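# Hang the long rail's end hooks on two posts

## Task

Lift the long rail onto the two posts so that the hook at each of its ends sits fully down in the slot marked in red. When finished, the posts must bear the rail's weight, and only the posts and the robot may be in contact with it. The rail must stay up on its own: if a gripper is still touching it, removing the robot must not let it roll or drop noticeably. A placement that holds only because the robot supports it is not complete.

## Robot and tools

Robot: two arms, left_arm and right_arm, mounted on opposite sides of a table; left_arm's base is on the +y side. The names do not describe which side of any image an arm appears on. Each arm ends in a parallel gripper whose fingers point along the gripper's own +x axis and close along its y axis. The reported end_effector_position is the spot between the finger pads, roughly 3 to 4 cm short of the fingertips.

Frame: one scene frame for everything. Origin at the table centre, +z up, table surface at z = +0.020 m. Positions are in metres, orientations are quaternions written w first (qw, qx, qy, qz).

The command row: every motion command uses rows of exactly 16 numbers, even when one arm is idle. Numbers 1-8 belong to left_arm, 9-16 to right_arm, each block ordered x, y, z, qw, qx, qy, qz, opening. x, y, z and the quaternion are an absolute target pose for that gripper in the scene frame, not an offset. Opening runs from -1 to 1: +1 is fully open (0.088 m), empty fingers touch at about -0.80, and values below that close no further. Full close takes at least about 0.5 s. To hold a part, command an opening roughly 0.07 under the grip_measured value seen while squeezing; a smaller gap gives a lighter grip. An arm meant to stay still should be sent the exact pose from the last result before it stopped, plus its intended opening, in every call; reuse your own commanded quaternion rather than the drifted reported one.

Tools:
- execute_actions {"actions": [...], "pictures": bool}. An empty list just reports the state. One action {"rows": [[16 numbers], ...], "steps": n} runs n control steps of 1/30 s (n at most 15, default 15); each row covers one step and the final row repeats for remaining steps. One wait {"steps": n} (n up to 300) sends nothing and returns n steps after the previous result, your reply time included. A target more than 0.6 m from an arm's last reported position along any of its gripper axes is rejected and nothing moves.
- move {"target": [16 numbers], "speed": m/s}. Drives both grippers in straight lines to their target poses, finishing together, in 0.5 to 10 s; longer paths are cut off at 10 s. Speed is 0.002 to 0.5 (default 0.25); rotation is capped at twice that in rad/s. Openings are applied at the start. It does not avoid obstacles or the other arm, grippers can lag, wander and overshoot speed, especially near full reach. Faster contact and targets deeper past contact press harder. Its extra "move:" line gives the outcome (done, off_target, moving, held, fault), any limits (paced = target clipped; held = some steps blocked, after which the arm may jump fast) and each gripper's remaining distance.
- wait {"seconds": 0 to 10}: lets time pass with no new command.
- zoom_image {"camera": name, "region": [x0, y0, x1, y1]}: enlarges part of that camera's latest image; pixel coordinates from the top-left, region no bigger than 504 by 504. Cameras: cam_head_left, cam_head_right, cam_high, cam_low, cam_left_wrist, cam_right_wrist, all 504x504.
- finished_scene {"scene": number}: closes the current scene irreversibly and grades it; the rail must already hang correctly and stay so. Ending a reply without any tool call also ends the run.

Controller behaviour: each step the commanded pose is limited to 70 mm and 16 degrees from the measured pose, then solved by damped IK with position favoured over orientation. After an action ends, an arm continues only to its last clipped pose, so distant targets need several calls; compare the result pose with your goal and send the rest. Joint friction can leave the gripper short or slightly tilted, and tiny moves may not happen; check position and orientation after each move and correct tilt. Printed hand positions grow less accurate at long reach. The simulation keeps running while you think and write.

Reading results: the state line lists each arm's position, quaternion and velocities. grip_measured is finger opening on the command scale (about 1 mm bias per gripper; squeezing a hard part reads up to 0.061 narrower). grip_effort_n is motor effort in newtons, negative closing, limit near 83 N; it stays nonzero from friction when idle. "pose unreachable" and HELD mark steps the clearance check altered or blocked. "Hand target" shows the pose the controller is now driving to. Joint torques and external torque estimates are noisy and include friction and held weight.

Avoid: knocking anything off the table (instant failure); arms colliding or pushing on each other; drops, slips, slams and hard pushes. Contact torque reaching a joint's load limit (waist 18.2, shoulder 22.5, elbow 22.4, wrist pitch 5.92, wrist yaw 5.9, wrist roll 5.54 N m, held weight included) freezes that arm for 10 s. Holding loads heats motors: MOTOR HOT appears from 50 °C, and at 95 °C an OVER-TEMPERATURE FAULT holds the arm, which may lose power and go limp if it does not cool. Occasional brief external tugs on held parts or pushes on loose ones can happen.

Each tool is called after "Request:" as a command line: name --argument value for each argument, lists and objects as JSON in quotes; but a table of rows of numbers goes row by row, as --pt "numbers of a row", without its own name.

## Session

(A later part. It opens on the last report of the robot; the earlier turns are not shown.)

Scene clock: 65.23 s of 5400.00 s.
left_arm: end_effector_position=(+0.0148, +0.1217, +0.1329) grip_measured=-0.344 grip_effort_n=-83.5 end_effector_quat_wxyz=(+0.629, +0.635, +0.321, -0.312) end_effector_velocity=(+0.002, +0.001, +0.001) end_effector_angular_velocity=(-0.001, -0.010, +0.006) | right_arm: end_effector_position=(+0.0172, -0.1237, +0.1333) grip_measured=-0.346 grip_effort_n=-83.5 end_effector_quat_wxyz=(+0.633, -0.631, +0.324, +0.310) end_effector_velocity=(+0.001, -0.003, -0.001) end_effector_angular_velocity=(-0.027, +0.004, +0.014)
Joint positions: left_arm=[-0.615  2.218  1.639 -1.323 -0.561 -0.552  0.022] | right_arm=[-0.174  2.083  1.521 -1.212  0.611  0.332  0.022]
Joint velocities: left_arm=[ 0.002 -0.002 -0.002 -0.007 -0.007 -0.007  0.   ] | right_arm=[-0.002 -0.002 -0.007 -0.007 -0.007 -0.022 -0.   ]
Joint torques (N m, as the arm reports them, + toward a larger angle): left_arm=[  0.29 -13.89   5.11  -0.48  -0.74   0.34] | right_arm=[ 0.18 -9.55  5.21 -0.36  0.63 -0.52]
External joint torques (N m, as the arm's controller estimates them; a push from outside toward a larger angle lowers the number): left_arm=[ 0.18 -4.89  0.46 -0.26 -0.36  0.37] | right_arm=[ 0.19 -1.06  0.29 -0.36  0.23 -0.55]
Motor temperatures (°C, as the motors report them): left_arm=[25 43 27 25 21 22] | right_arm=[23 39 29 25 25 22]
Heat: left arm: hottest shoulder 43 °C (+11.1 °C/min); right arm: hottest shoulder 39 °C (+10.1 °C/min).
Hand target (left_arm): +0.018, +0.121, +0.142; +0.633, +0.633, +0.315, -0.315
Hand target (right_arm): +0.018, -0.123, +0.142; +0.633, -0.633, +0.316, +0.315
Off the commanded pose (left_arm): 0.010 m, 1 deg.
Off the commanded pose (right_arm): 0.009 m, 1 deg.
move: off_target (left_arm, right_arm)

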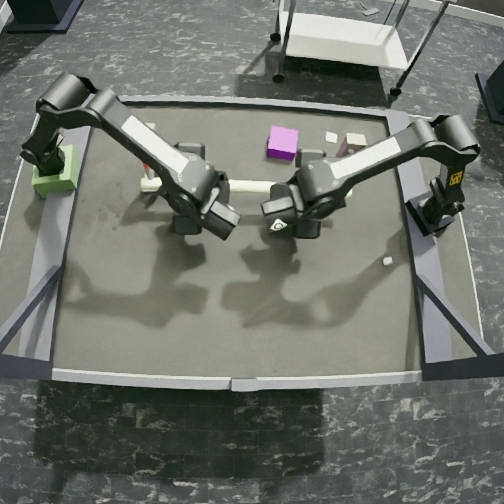

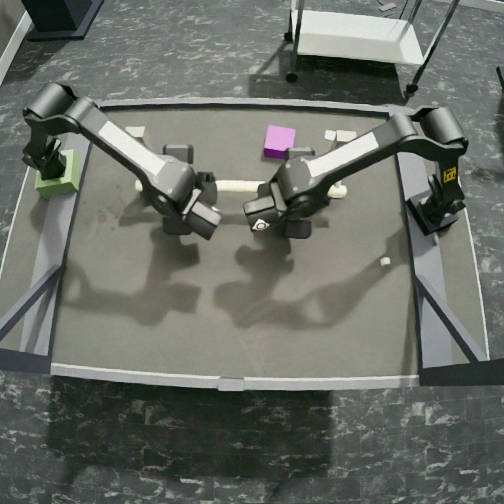

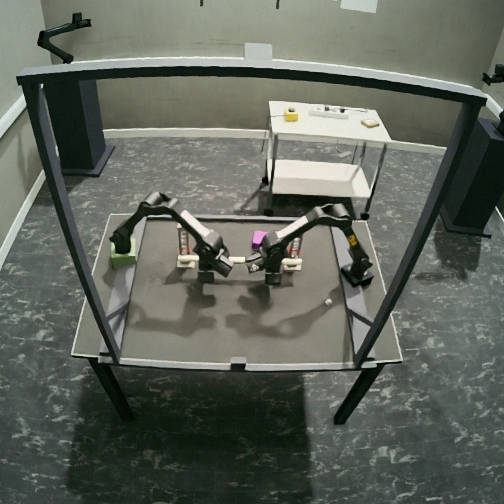

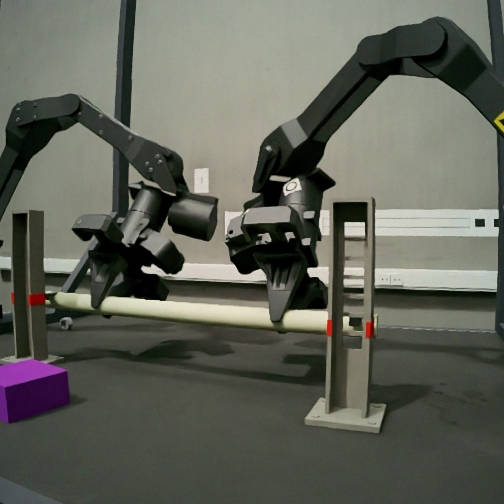

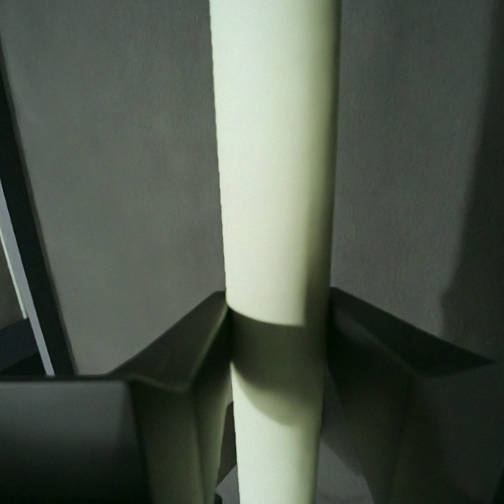

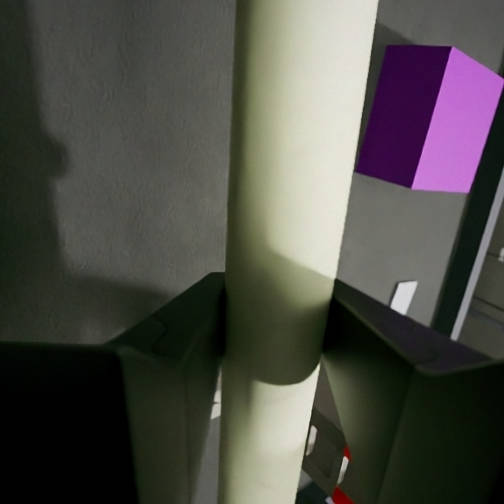

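Request:
move --target '[0.027,0.121,0.141,0.6328,0.6328,0.3155,-0.3155,-0.41,0.025,-0.123,0.140,0.6328,-0.6328,0.3155,0.3155,-0.41]' --speed 0.015

Request:
zoom_image --camera "cam_low" --region '[270,260,410,370]'

Request:
zoom_image --camera "cam_low" --region '[0,250,160,350]'

Request:
zoom_image --camera "cam_high" --region '[150,215,340,300]'

Scene clock: 70.87 s of 5400.00 s.
left_arm: end_effector_position=(+0.0233, +0.1224, +0.1325) grip_measured=-0.344 grip_effort_n=-83.5 end_effector_quat_wxyz=(+0.628, +0.636, +0.322, -0.312) end_effector_velocity=(+0.001, +0.001, +0.003) end_effector_angular_velocity=(-0.005, -0.007, +0.001) | right_arm: end_effector_position=(+0.0243, -0.1226, +0.1332) grip_measured=-0.346 grip_effort_n=-83.5 end_effector_quat_wxyz=(+0.633, -0.630, +0.325, +0.310) end_effector_velocity=(+0.000, -0.001, -0.002) end_effector_angular_velocity=(-0.004, +0.008, +0.002)
Joint positions: left_arm=[-0.596  2.201  1.611 -1.302 -0.565 -0.529  0.022] | right_arm=[-0.194  2.077  1.514 -1.197  0.614  0.311  0.022]
Joint velocities: left_arm=[-0.002 -0.007 -0.002 -0.007 -0.007 -0.007 -0.   ] | right_arm=[-0.002 -0.002 -0.007  0.007 -0.007 -0.007  0.   ]
Joint torques (N m, as the arm reports them, + toward a larger angle): left_arm=[  0.44 -14.2    5.14  -0.08  -0.84   0.33] | right_arm=[ 0.32 -9.67  4.1   0.16  0.66 -0.54]
External joint torques (N m, as the arm's controller estimates them; a push from outside toward a larger angle lowers the number): left_arm=[ 0.43 -5.26  0.5   0.14 -0.46  0.36] | right_arm=[ 0.34 -1.24 -0.82  0.14  0.27 -0.58]
Motor temperatures (°C, as the motors report them): left_arm=[25 45 27 25 21 22] | right_arm=[23 40 29 25 25 22]
Heat: left arm: hottest shoulder 45 °C (+13.0 °C/min); right arm: hottest shoulder 40 °C (+10.0 °C/min).
Hand target (left_arm): +0.027, +0.121, +0.141; +0.633, +0.633, +0.316, -0.315
Hand target (right_arm): +0.025, -0.123, +0.140; +0.633, -0.633, +0.316, +0.315
Off the commanded pose (left_arm): 0.009 m, 1 deg.
Off the commanded pose (right_arm): 0.007 m, 1 deg.
After step 90, 1.43 s passed at rest.
move: off_target (left_arm)

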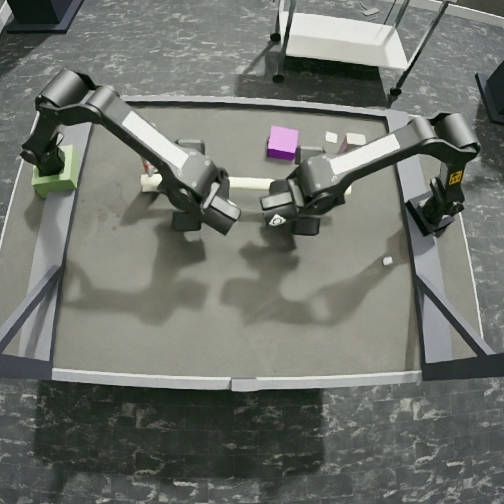

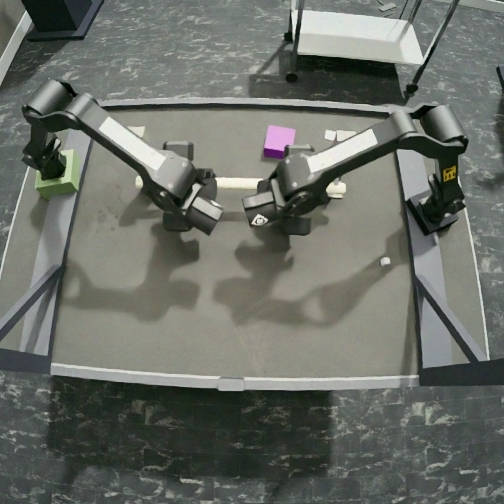

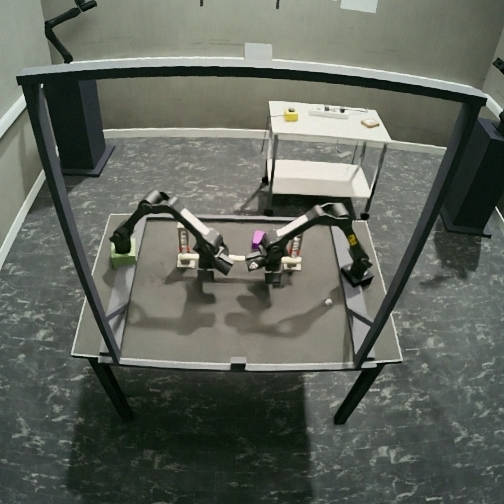

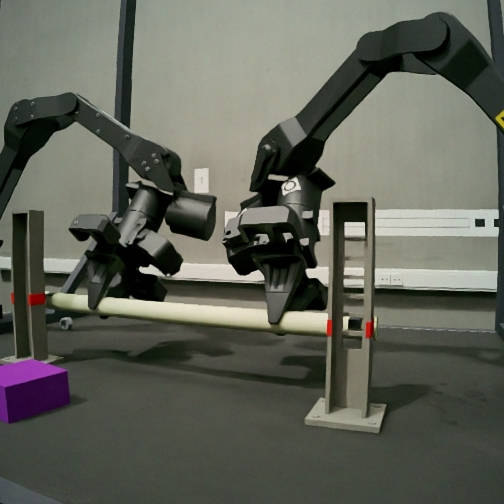

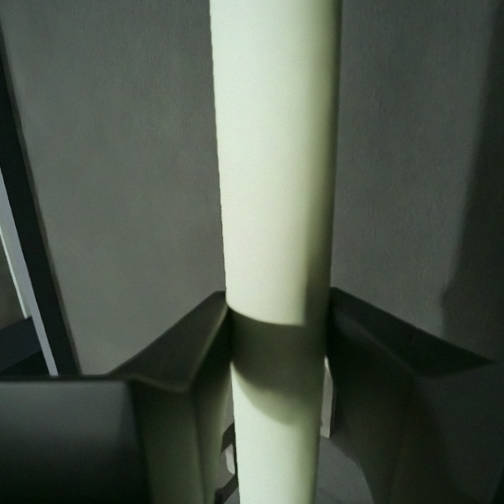

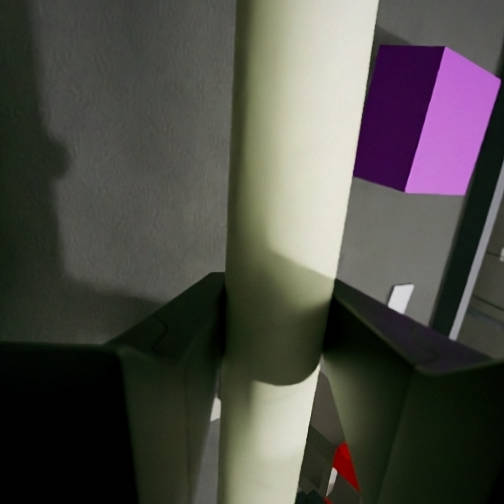

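Region (270, 260, 410, 370) of cam_low's 504x504 image, scaled by 3.600, with more detail than that image has; it fills the top 396 rows of this view, and the rest is white.

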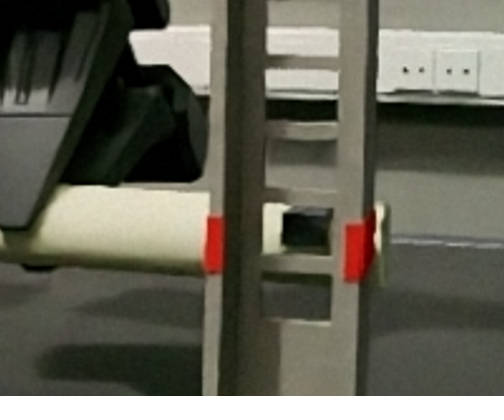

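Region (0, 250, 160, 350) of cam_low's 504x504 image, scaled by 3.150, with more detail than that image has; it fills the top 315 rows of this view, and the rest is white.

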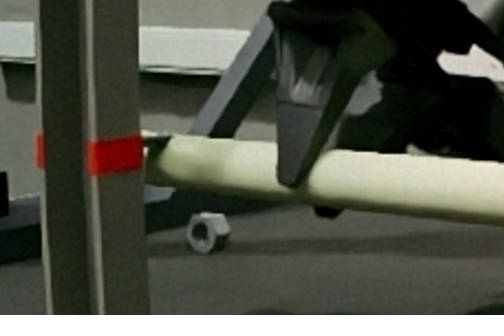

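Region (150, 215, 340, 300) of cam_high's 504x504 image, scaled by 2.653, with more detail than that image has; it fills the top 225 rows of this view, and the rest is white.

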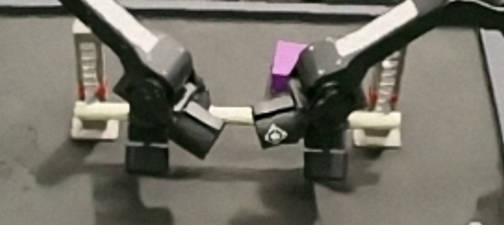

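Request:
move --target '[0.033,0.121,0.143,0.6328,0.6328,0.3155,-0.3155,-0.41,0.031,-0.123,0.140,0.6328,-0.6328,0.3155,0.3155,-0.41]' --speed 0.012

Request:
zoom_image --camera "cam_low" --region '[270,260,410,370]'

Request:
zoom_image --camera "cam_low" --region '[0,250,160,350]'

Scene clock: 76.90 s of 5400.00 s.
left_arm: end_effector_position=(+0.0291, +0.1227, +0.1340) grip_measured=-0.344 grip_effort_n=-83.5 end_effector_quat_wxyz=(+0.627, +0.637, +0.322, -0.312) end_effector_velocity=(-0.000, +0.004, -0.002) end_effector_angular_velocity=(+0.014, -0.001, +0.006) | right_arm: end_effector_position=(+0.0303, -0.1222, +0.1337) grip_measured=-0.346 grip_effort_n=-83.5 end_effector_quat_wxyz=(+0.634, -0.629, +0.325, +0.310) end_effector_velocity=(+0.000, -0.002, -0.000) end_effector_angular_velocity=(-0.004, +0.005, -0.010)
Joint positions: left_arm=[-0.582  2.188  1.597 -1.294 -0.568 -0.512  0.022] | right_arm=[-0.209  2.069  1.503 -1.182  0.617  0.292  0.022]
Joint velocities: left_arm=[-0.002  0.002 -0.007 -0.007  0.007 -0.007  0.   ] | right_arm=[-0.002 -0.002 -0.002 -0.007 -0.007  0.007 -0.   ]
Joint torques (N m, as the arm reports them, + toward a larger angle): left_arm=[  0.68 -14.05   5.18   0.01  -0.85   0.37] | right_arm=[ 0.33 -9.47  4.    0.19  0.64 -0.55]
External joint torques (N m, as the arm's controller estimates them; a push from outside toward a larger angle lowers the number): left_arm=[ 0.69 -5.28  0.57  0.21 -0.48  0.4 ] | right_arm=[ 0.35 -0.93 -1.01  0.16  0.24 -0.58]
Motor temperatures (°C, as the motors report them): left_arm=[25 46 27 25 22 22] | right_arm=[23 41 29 24 25 22]
Heat: left arm: hottest shoulder 46 °C (+14.0 °C/min); right arm: hottest shoulder 41 °C (+10.0 °C/min).
Hand target (left_arm): +0.033, +0.121, +0.143; +0.633, +0.633, +0.316, -0.315
Hand target (right_arm): +0.031, -0.123, +0.140; +0.633, -0.633, +0.316, +0.315
Off the commanded pose (left_arm): 0.010 m, 1 deg.
Off the commanded pose (right_arm): 0.006 m, 1 deg.
After step 90, 1.60 s passed at rest.
move: off_target (left_arm)

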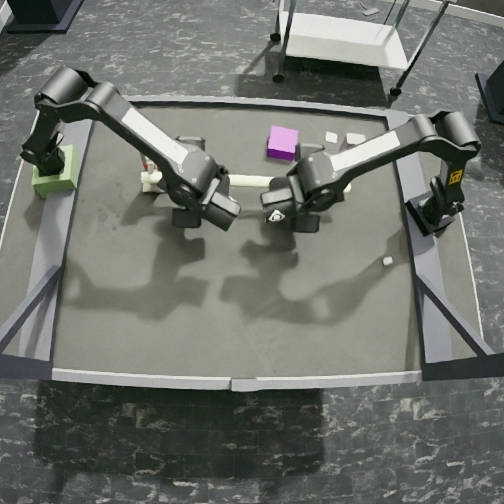

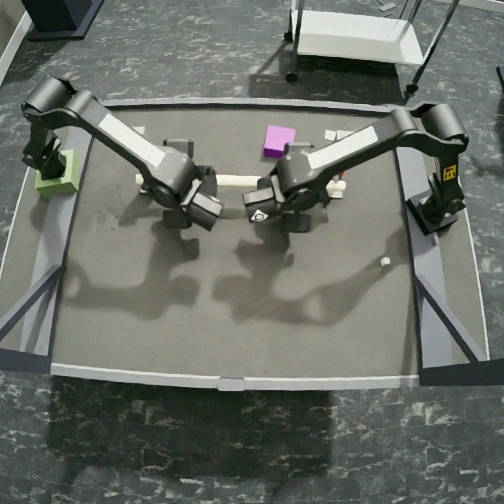

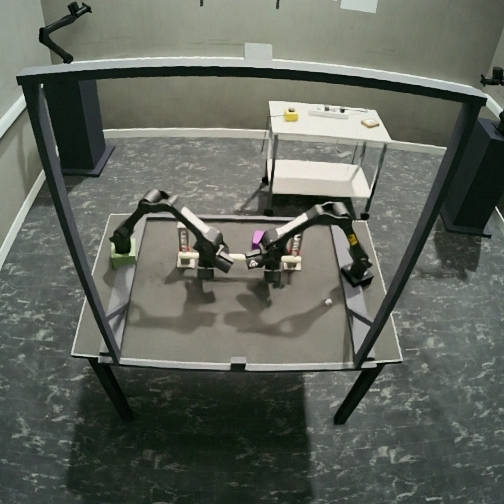

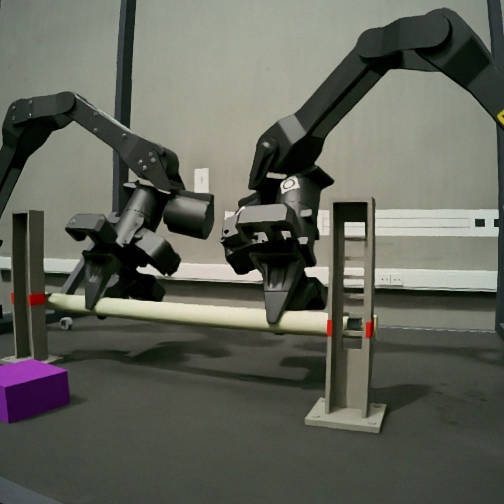

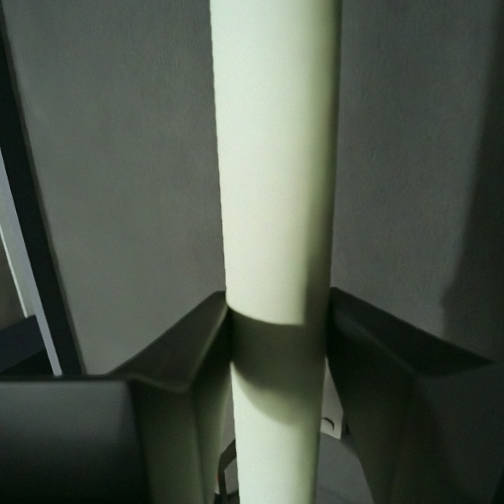

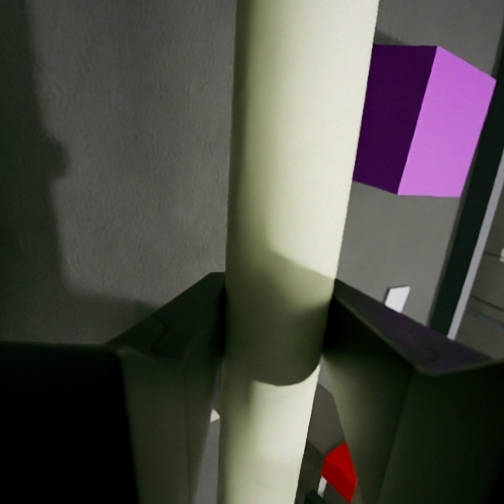

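Region (270, 260, 410, 370) of cam_low's 504x504 image, scaled by 3.600, with more detail than that image has; it fills the top 396 rows of this view, and the rest is white.

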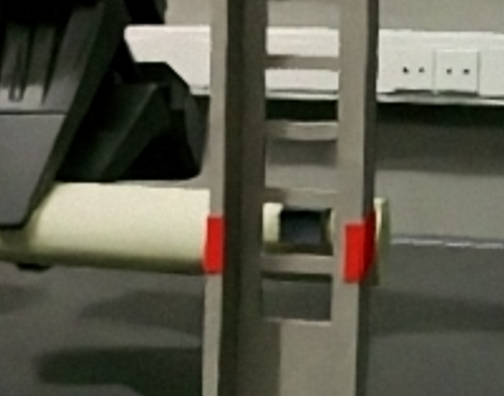

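Region (0, 250, 160, 350) of cam_low's 504x504 image, scaled by 3.150, with more detail than that image has; it fills the top 315 rows of this view, and the rest is white.

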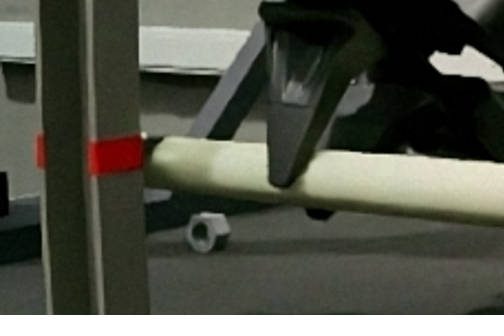

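Centered. Advance.

Request:
move --target '[0.042,0.121,0.143,0.6328,0.6328,0.3155,-0.3155,-0.41,0.040,-0.123,0.139,0.6328,-0.6328,0.3155,0.3155,-0.41]' --speed 0.012

Request:
zoom_image --camera "cam_low" --region '[270,260,410,370]'

Request:
zoom_image --camera "cam_low" --region '[0,250,160,350]'

Scene clock: 80.90 s of 5400.00 s.
left_arm: end_effector_position=(+0.0373, +0.1230, +0.1334) grip_measured=-0.344 grip_effort_n=-83.5 end_effector_quat_wxyz=(+0.625, +0.638, +0.322, -0.313) end_effector_velocity=(+0.001, +0.001, +0.001) end_effector_angular_velocity=(-0.009, -0.010, +0.013) | right_arm: end_effector_position=(+0.0361, -0.1217, +0.1318) grip_measured=-0.346 grip_effort_n=-83.5 end_effector_quat_wxyz=(+0.634, -0.627, +0.326, +0.313) end_effector_velocity=(-0.000, +0.001, +0.001) end_effector_angular_velocity=(+0.008, +0.025, -0.005)
Joint positions: left_arm=[-0.562  2.172  1.57  -1.271 -0.572 -0.484  0.022] | right_arm=[-0.226  2.06   1.486 -1.154  0.616  0.27   0.022]
Joint velocities: left_arm=[-0.002 -0.002 -0.002 -0.007 -0.007 -0.022  0.   ] | right_arm=[-0.007 -0.007  0.002  0.007 -0.022 -0.007  0.   ]
Joint torques (N m, as the arm reports them, + toward a larger angle): left_arm=[  0.69 -14.06   5.3   -0.02  -0.96   0.21] | right_arm=[-0.36 -9.59  3.97  0.02  0.78 -0.74]
External joint torques (N m, as the arm's controller estimates them; a push from outside toward a larger angle lowers the number): left_arm=[ 0.65 -5.22  0.6   0.16 -0.58  0.25] | right_arm=[-0.31 -0.99 -1.12 -0.05  0.38 -0.77]
Motor temperatures (°C, as the motors report them): left_arm=[25 47 27 25 22 22] | right_arm=[23 42 29 24 25 22]
Heat: left arm: hottest shoulder 47 °C (+15.0 °C/min); right arm: hottest shoulder 42 °C (+11.0 °C/min).
Hand target (left_arm): +0.042, +0.121, +0.143; +0.633, +0.633, +0.316, -0.315
Hand target (right_arm): +0.040, -0.123, +0.139; +0.633, -0.633, +0.316, +0.315
Off the commanded pose (left_arm): 0.011 m, 1 deg.
Off the commanded pose (right_arm): 0.008 m, 1 deg.
move: off_target (left_arm)

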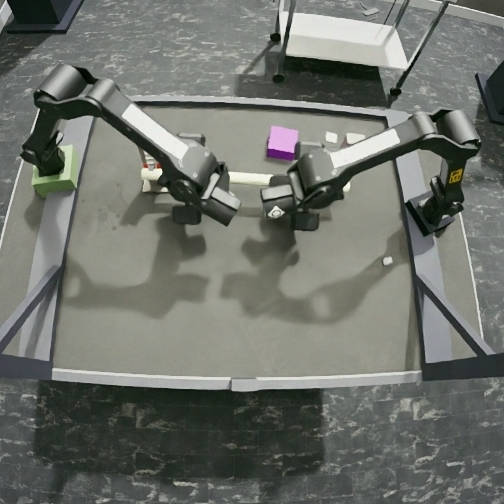

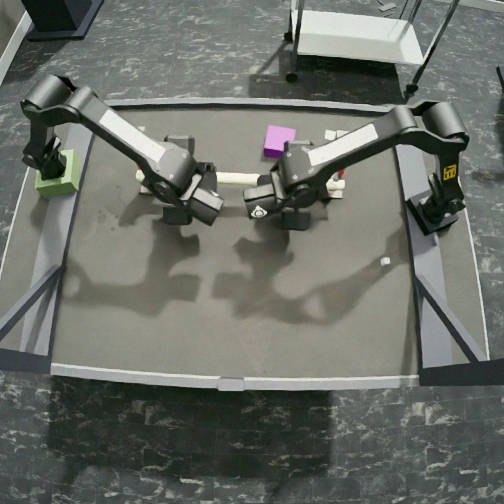

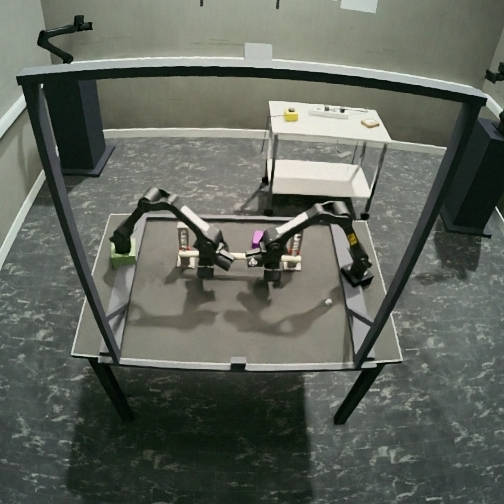

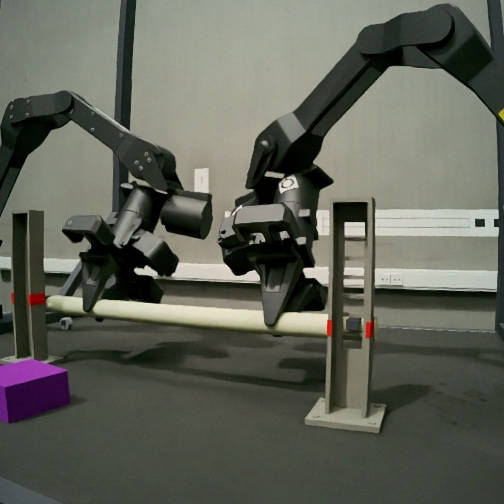

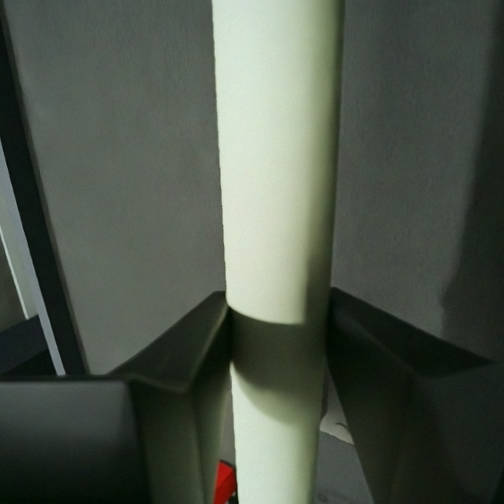

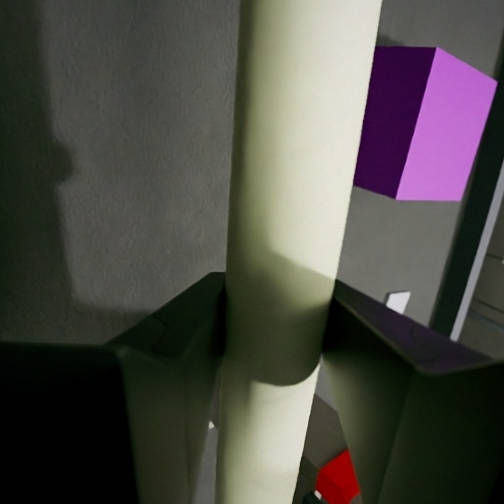

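Region (270, 260, 410, 370) of cam_low's 504x504 image, scaled by 3.600, with more detail than that image has; it fills the top 396 rows of this view, and the rest is white.

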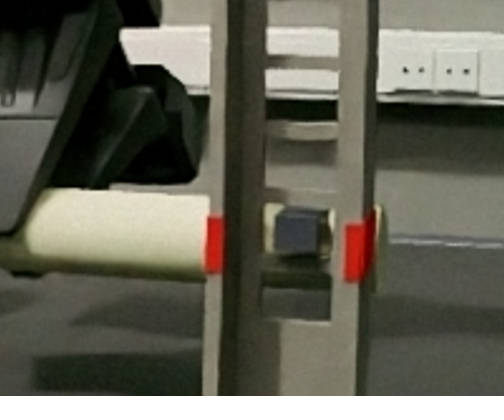

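Region (0, 250, 160, 350) of cam_low's 504x504 image, scaled by 3.150, with more detail than that image has; it fills the top 315 rows of this view, and the rest is white.

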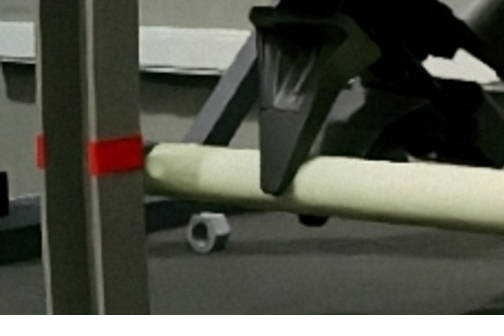

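Request:
zoom_image --camera "cam_right_wrist" --region '[250,380,410,504]'

Request:
zoom_image --camera "cam_high" --region '[260,225,330,285]'

Region (250, 380, 410, 504) of cam_right_wrist's 504x504 image, scaled by 3.150, with more detail than that image has; it fills the top 391 rows of this view, and the rest is white.

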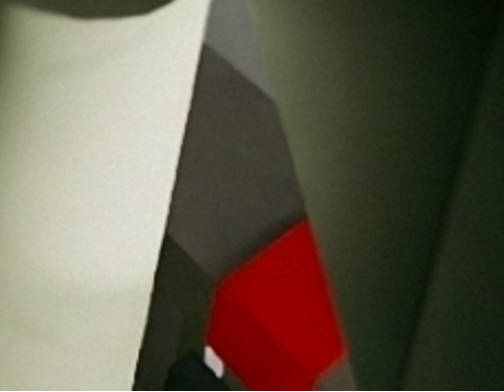

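Region (260, 225, 330, 285) of cam_high's 504x504 image, scaled by 7.200, with more detail than that image has; it fills the top 432 rows of this view, and the rest is white.

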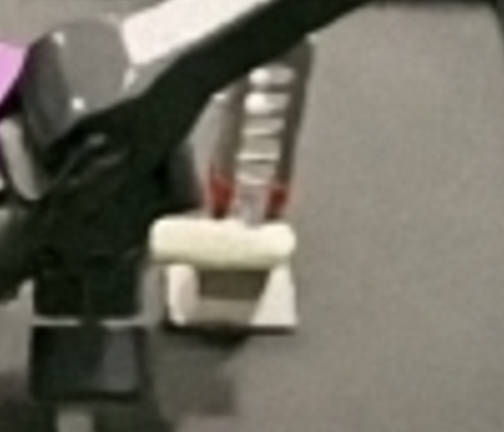

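Request:
move --target '[0.042,0.121,0.144,0.6328,0.6328,0.3155,-0.3155,-0.41,0.036,-0.123,0.144,0.6328,-0.6328,0.3155,0.3155,-0.41]' --speed 0.01

Request:
move --target '[0.045,0.121,0.144,0.6328,0.6328,0.3155,-0.3155,-0.41,0.043,-0.123,0.143,0.6328,-0.6328,0.3155,0.3155,-0.41]' --speed 0.01

Request:
zoom_image --camera "cam_low" --region '[270,260,410,370]'

Request:
zoom_image --camera "cam_low" --region '[0,250,160,350]'

Scene clock: 90.27 s of 5400.00 s.
left_arm: end_effector_position=(+0.0381, +0.1214, +0.1351) grip_measured=-0.344 grip_effort_n=-83.5 end_effector_quat_wxyz=(+0.629, +0.636, +0.319, -0.314) end_effector_velocity=(-0.004, +0.000, -0.002) end_effector_angular_velocity=(-0.004, +0.007, +0.001) | right_arm: end_effector_position=(+0.0375, -0.1244, +0.1351) grip_measured=-0.346 grip_effort_n=-83.5 end_effector_quat_wxyz=(+0.634, -0.631, +0.324, +0.308) end_effector_velocity=(-0.000, -0.007, -0.002) end_effector_angular_velocity=(-0.035, +0.016, -0.000)
Joint positions: left_arm=[-0.561  2.168  1.57  -1.266 -0.579 -0.484  0.022] | right_arm=[-0.226  2.054  1.486 -1.171  0.624  0.274  0.022]
Joint velocities: left_arm=[-0.007  0.002 -0.002  0.007  0.007 -0.007 -0.   ] | right_arm=[-0.002 -0.002 -0.007 -0.022 -0.022 -0.007 -0.   ]
Joint torques (N m, as the arm reports them, + toward a larger angle): left_arm=[  0.58 -13.87   5.21  -0.54  -0.74   0.22] | right_arm=[ 0.62 -9.19  5.99 -0.55  0.52 -0.51]
External joint torques (N m, as the arm's controller estimates them; a push from outside toward a larger angle lowers the number): left_arm=[ 0.59 -5.2   0.57 -0.38 -0.36  0.25] | right_arm=[ 0.61 -0.8   1.05 -0.57  0.12 -0.54]
Motor temperatures (°C, as the motors report them): left_arm=[25 49 27 25 22 22] | right_arm=[23 43 29 24 25 22]
Heat: left arm: hottest shoulder 49 °C (+14.2 °C/min); right arm: hottest shoulder 43 °C (+9.1 °C/min).
Hand target (left_arm): +0.042, +0.121, +0.144; +0.633, +0.633, +0.316, -0.315
Hand target (right_arm): +0.036, -0.123, +0.144; +0.633, -0.633, +0.316, +0.315
Off the commanded pose (left_arm): 0.010 m, 1 deg.
Off the commanded pose (right_arm): 0.009 m, 1 deg.
After step 90, 4.93 s passed at rest.
move: off_target (left_arm, right_arm)

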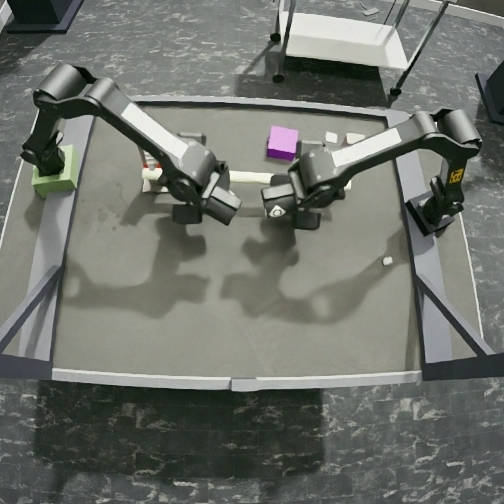

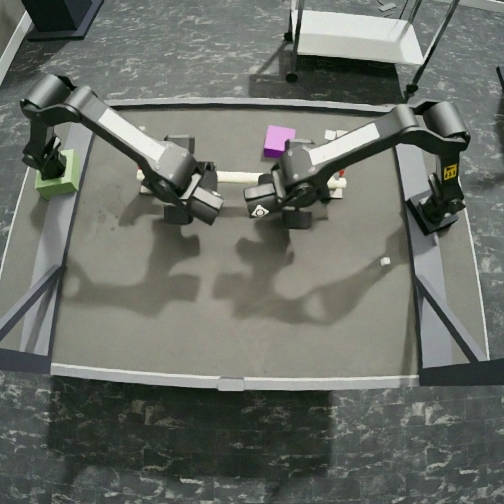

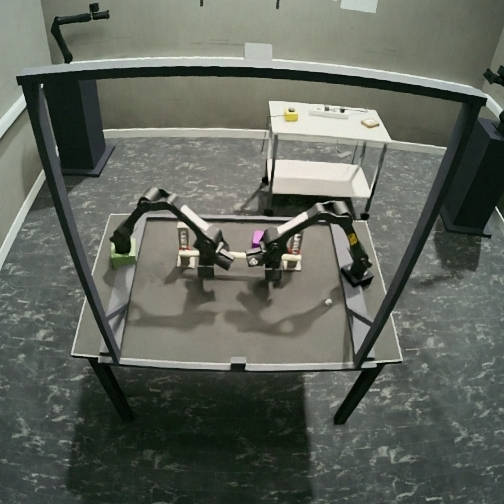

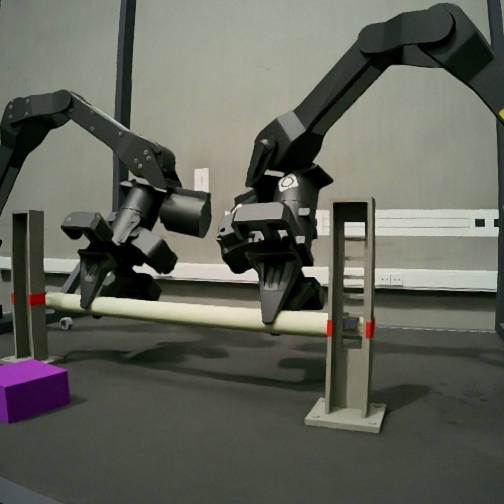

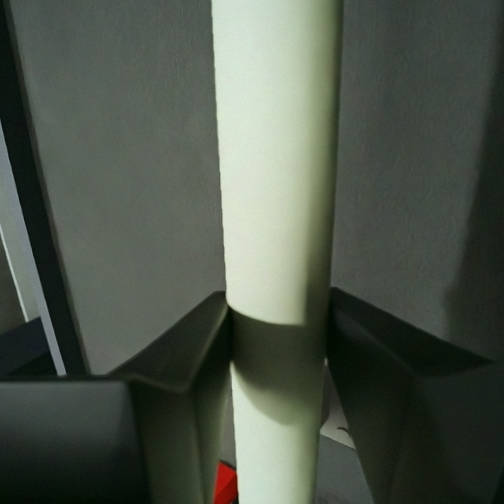

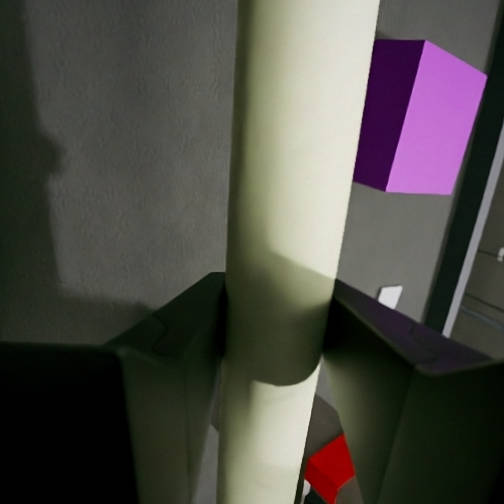

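Scene clock: 91.63 s of 5400.00 s.
left_arm: end_effector_position=(+0.0414, +0.1219, +0.1352) grip_measured=-0.344 grip_effort_n=-83.5 end_effector_quat_wxyz=(+0.628, +0.636, +0.321, -0.313) end_effector_velocity=(-0.001, +0.003, -0.001) end_effector_angular_velocity=(+0.001, +0.001, +0.017) | right_arm: end_effector_position=(+0.0427, -0.1230, +0.1360) grip_measured=-0.346 grip_effort_n=-83.5 end_effector_quat_wxyz=(+0.633, -0.631, +0.325, +0.310) end_effector_velocity=(+0.000, -0.002, +0.001) end_effector_angular_velocity=(+0.009, +0.006, -0.021)
Joint positions: left_arm=[-0.552  2.164  1.565 -1.265 -0.579 -0.479  0.022] | right_arm=[-0.241  2.05   1.486 -1.163  0.623  0.253  0.022]
Joint velocities: left_arm=[-0.002  0.002 -0.002 -0.007  0.007 -0.022 -0.   ] | right_arm=[-0.002 -0.007 -0.002 -0.007 -0.007  0.022 -0.   ]
Joint torques (N m, as the arm reports them, + toward a larger angle): left_arm=[  0.36 -14.07   5.12  -0.12  -0.79   0.4 ] | right_arm=[ 0.36 -9.45  4.43  0.2   0.6  -0.54]
External joint torques (N m, as the arm's controller estimates them; a push from outside toward a larger angle lowers the number): left_arm=[ 0.37 -5.39  0.48  0.04 -0.41  0.43] | right_arm=[ 0.35 -0.98 -0.61  0.14  0.2  -0.57]
Motor temperatures (°C, as the motors report them): left_arm=[25 49 27 25 22 22] | right_arm=[23 43 29 24 25 22]
Heat: left arm: hottest shoulder 49 °C (+14.1 °C/min); right arm: hottest shoulder 43 °C (+9.1 °C/min).
Hand target (left_arm): +0.045, +0.121, +0.144; +0.633, +0.633, +0.316, -0.315
Hand target (right_arm): +0.043, -0.123, +0.143; +0.633, -0.633, +0.316, +0.315
Off the commanded pose (left_arm): 0.010 m, 1 deg.
Off the commanded pose (right_arm): 0.007 m, 1 deg.
move: off_target (left_arm)

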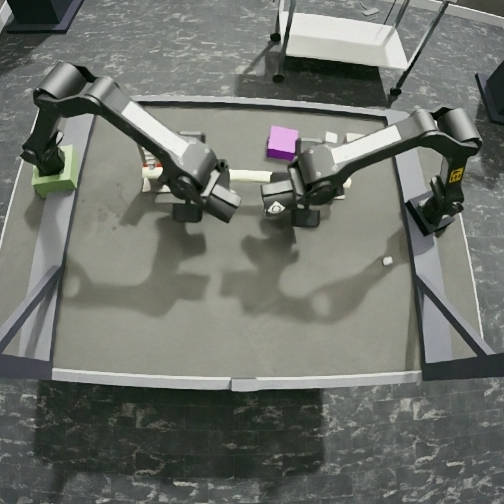

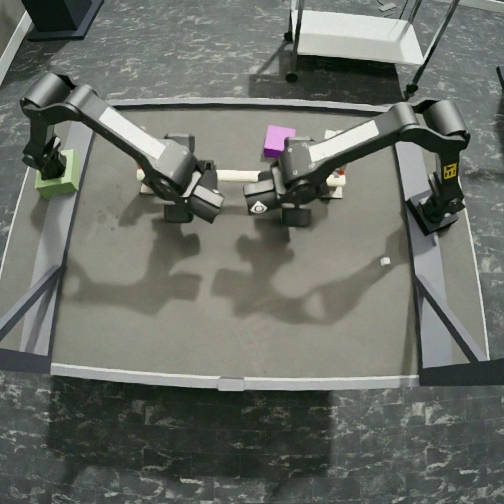

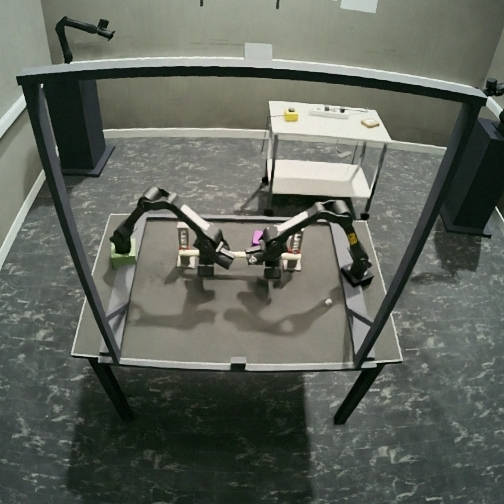

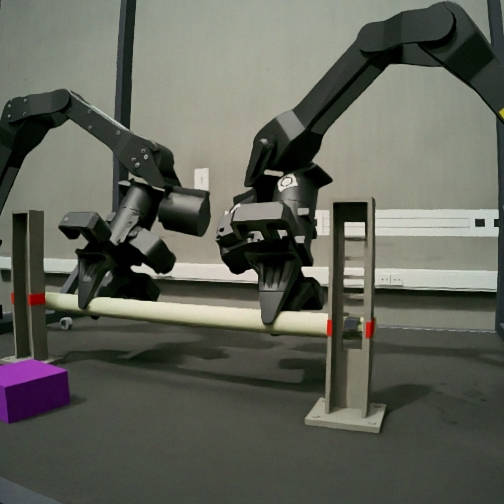

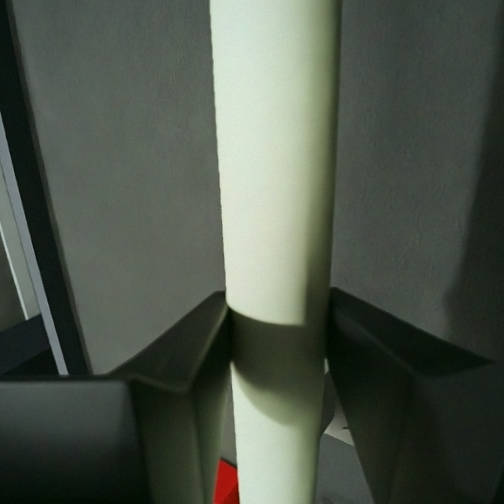

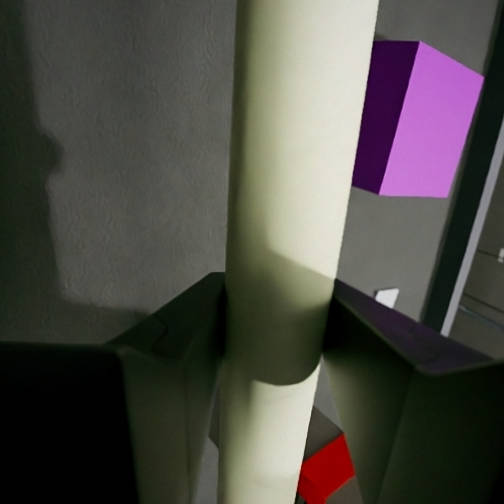

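Region (270, 260, 410, 370) of cam_low's 504x504 image, scaled by 3.600, with more detail than that image has; it fills the top 396 rows of this view, and the rest is white.

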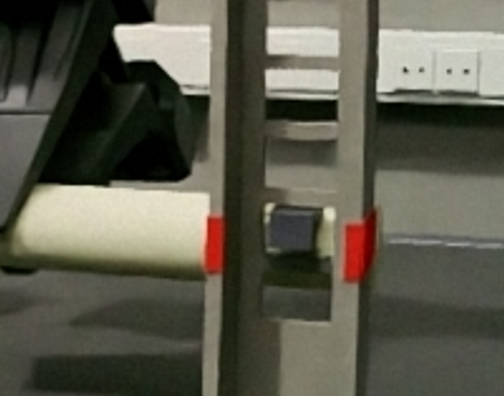

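Region (0, 250, 160, 350) of cam_low's 504x504 image, scaled by 3.150, with more detail than that image has; it fills the top 315 rows of this view, and the rest is white.

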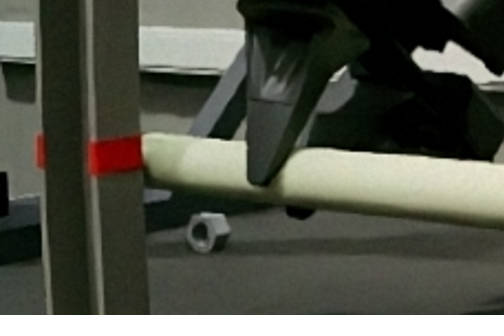

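Right passed. Continue.

Request:
move --target '[0.053,0.1215,0.1435,0.6328,0.6328,0.3155,-0.3155,-0.41,0.053,-0.1225,0.1425,0.6328,-0.6328,0.3155,0.3155,-0.41]' --speed 0.012

Scene clock: 95.13 s of 5400.00 s.
left_arm: end_effector_position=(+0.0439, +0.1224, +0.1335) grip_measured=-0.344 grip_effort_n=-83.5 end_effector_quat_wxyz=(+0.627, +0.634, +0.323, -0.318) end_effector_velocity=(+0.001, +0.002, +0.000) end_effector_angular_velocity=(-0.004, +0.004, +0.022) | right_arm: end_effector_position=(+0.0479, -0.1223, +0.1345) grip_measured=-0.346 grip_effort_n=-83.5 end_effector_quat_wxyz=(+0.630, -0.632, +0.325, +0.315) end_effector_velocity=(-0.001, -0.007, -0.002) end_effector_angular_velocity=(-0.034, +0.017, +0.000)
Joint positions: left_arm=[-0.544  2.152  1.542 -1.239 -0.574 -0.463  0.022] | right_arm=[-0.258  2.044  1.473 -1.139  0.619  0.221  0.022]
Joint velocities: left_arm=[ 0.002 -0.002 -0.002 -0.007  0.007 -0.022 -0.   ] | right_arm=[-0.002 -0.002 -0.007 -0.022 -0.022 -0.007 -0.   ]
Joint torques (N m, as the arm reports them, + toward a larger angle): left_arm=[  1.34 -14.39   4.66  -0.42  -1.17   0.57] | right_arm=[-0.7  -9.62  4.28  0.29  0.83 -0.57]
External joint torques (N m, as the arm's controller estimates them; a push from outside toward a larger angle lowers the number): left_arm=[ 1.29 -5.78  0.02 -0.27 -0.79  0.6 ] | right_arm=[-0.71 -1.21 -0.76  0.19  0.44 -0.6 ]
Motor temperatures (°C, as the motors report them): left_arm=[25 49 27 25 22 22] | right_arm=[23 43 29 24 25 22]
Heat: left arm: hottest shoulder 49 °C (+13.2 °C/min); right arm: hottest shoulder 43 °C (+8.1 °C/min).
Hand target (left_arm): +0.053, +0.122, +0.143; +0.633, +0.633, +0.316, -0.315
Hand target (right_arm): +0.053, -0.123, +0.142; +0.633, -0.633, +0.316, +0.315
Off the commanded pose (left_arm): 0.014 m, 1 deg.
Off the commanded pose (right_arm): 0.009 m, 1 deg.
move: off_target (left_arm, right_arm)

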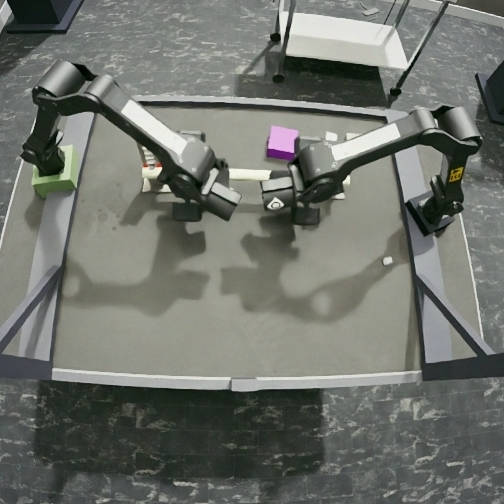

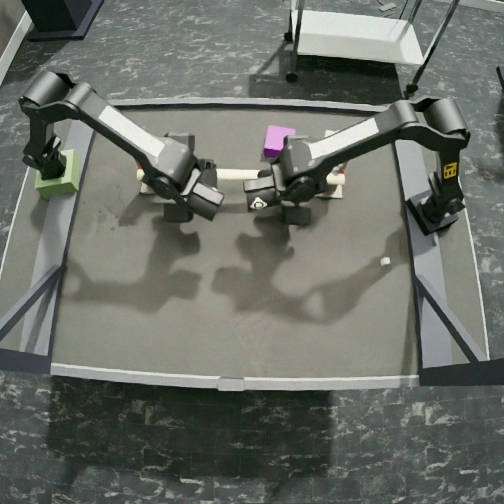

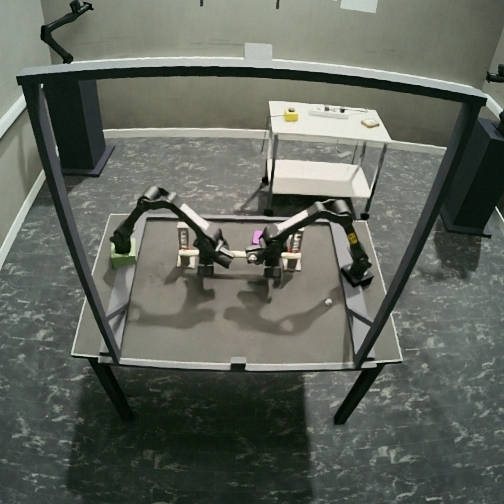

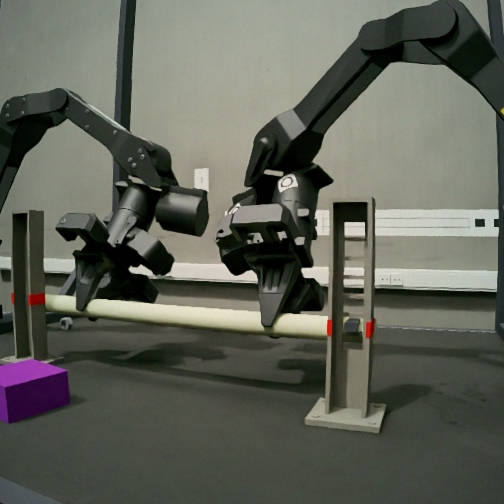

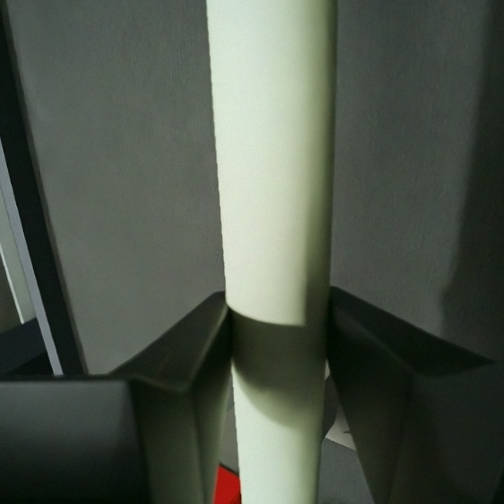

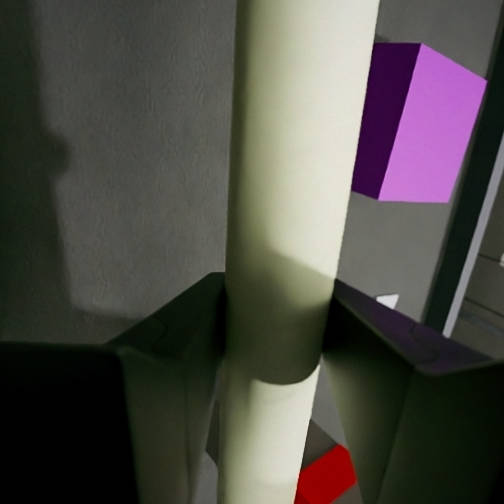

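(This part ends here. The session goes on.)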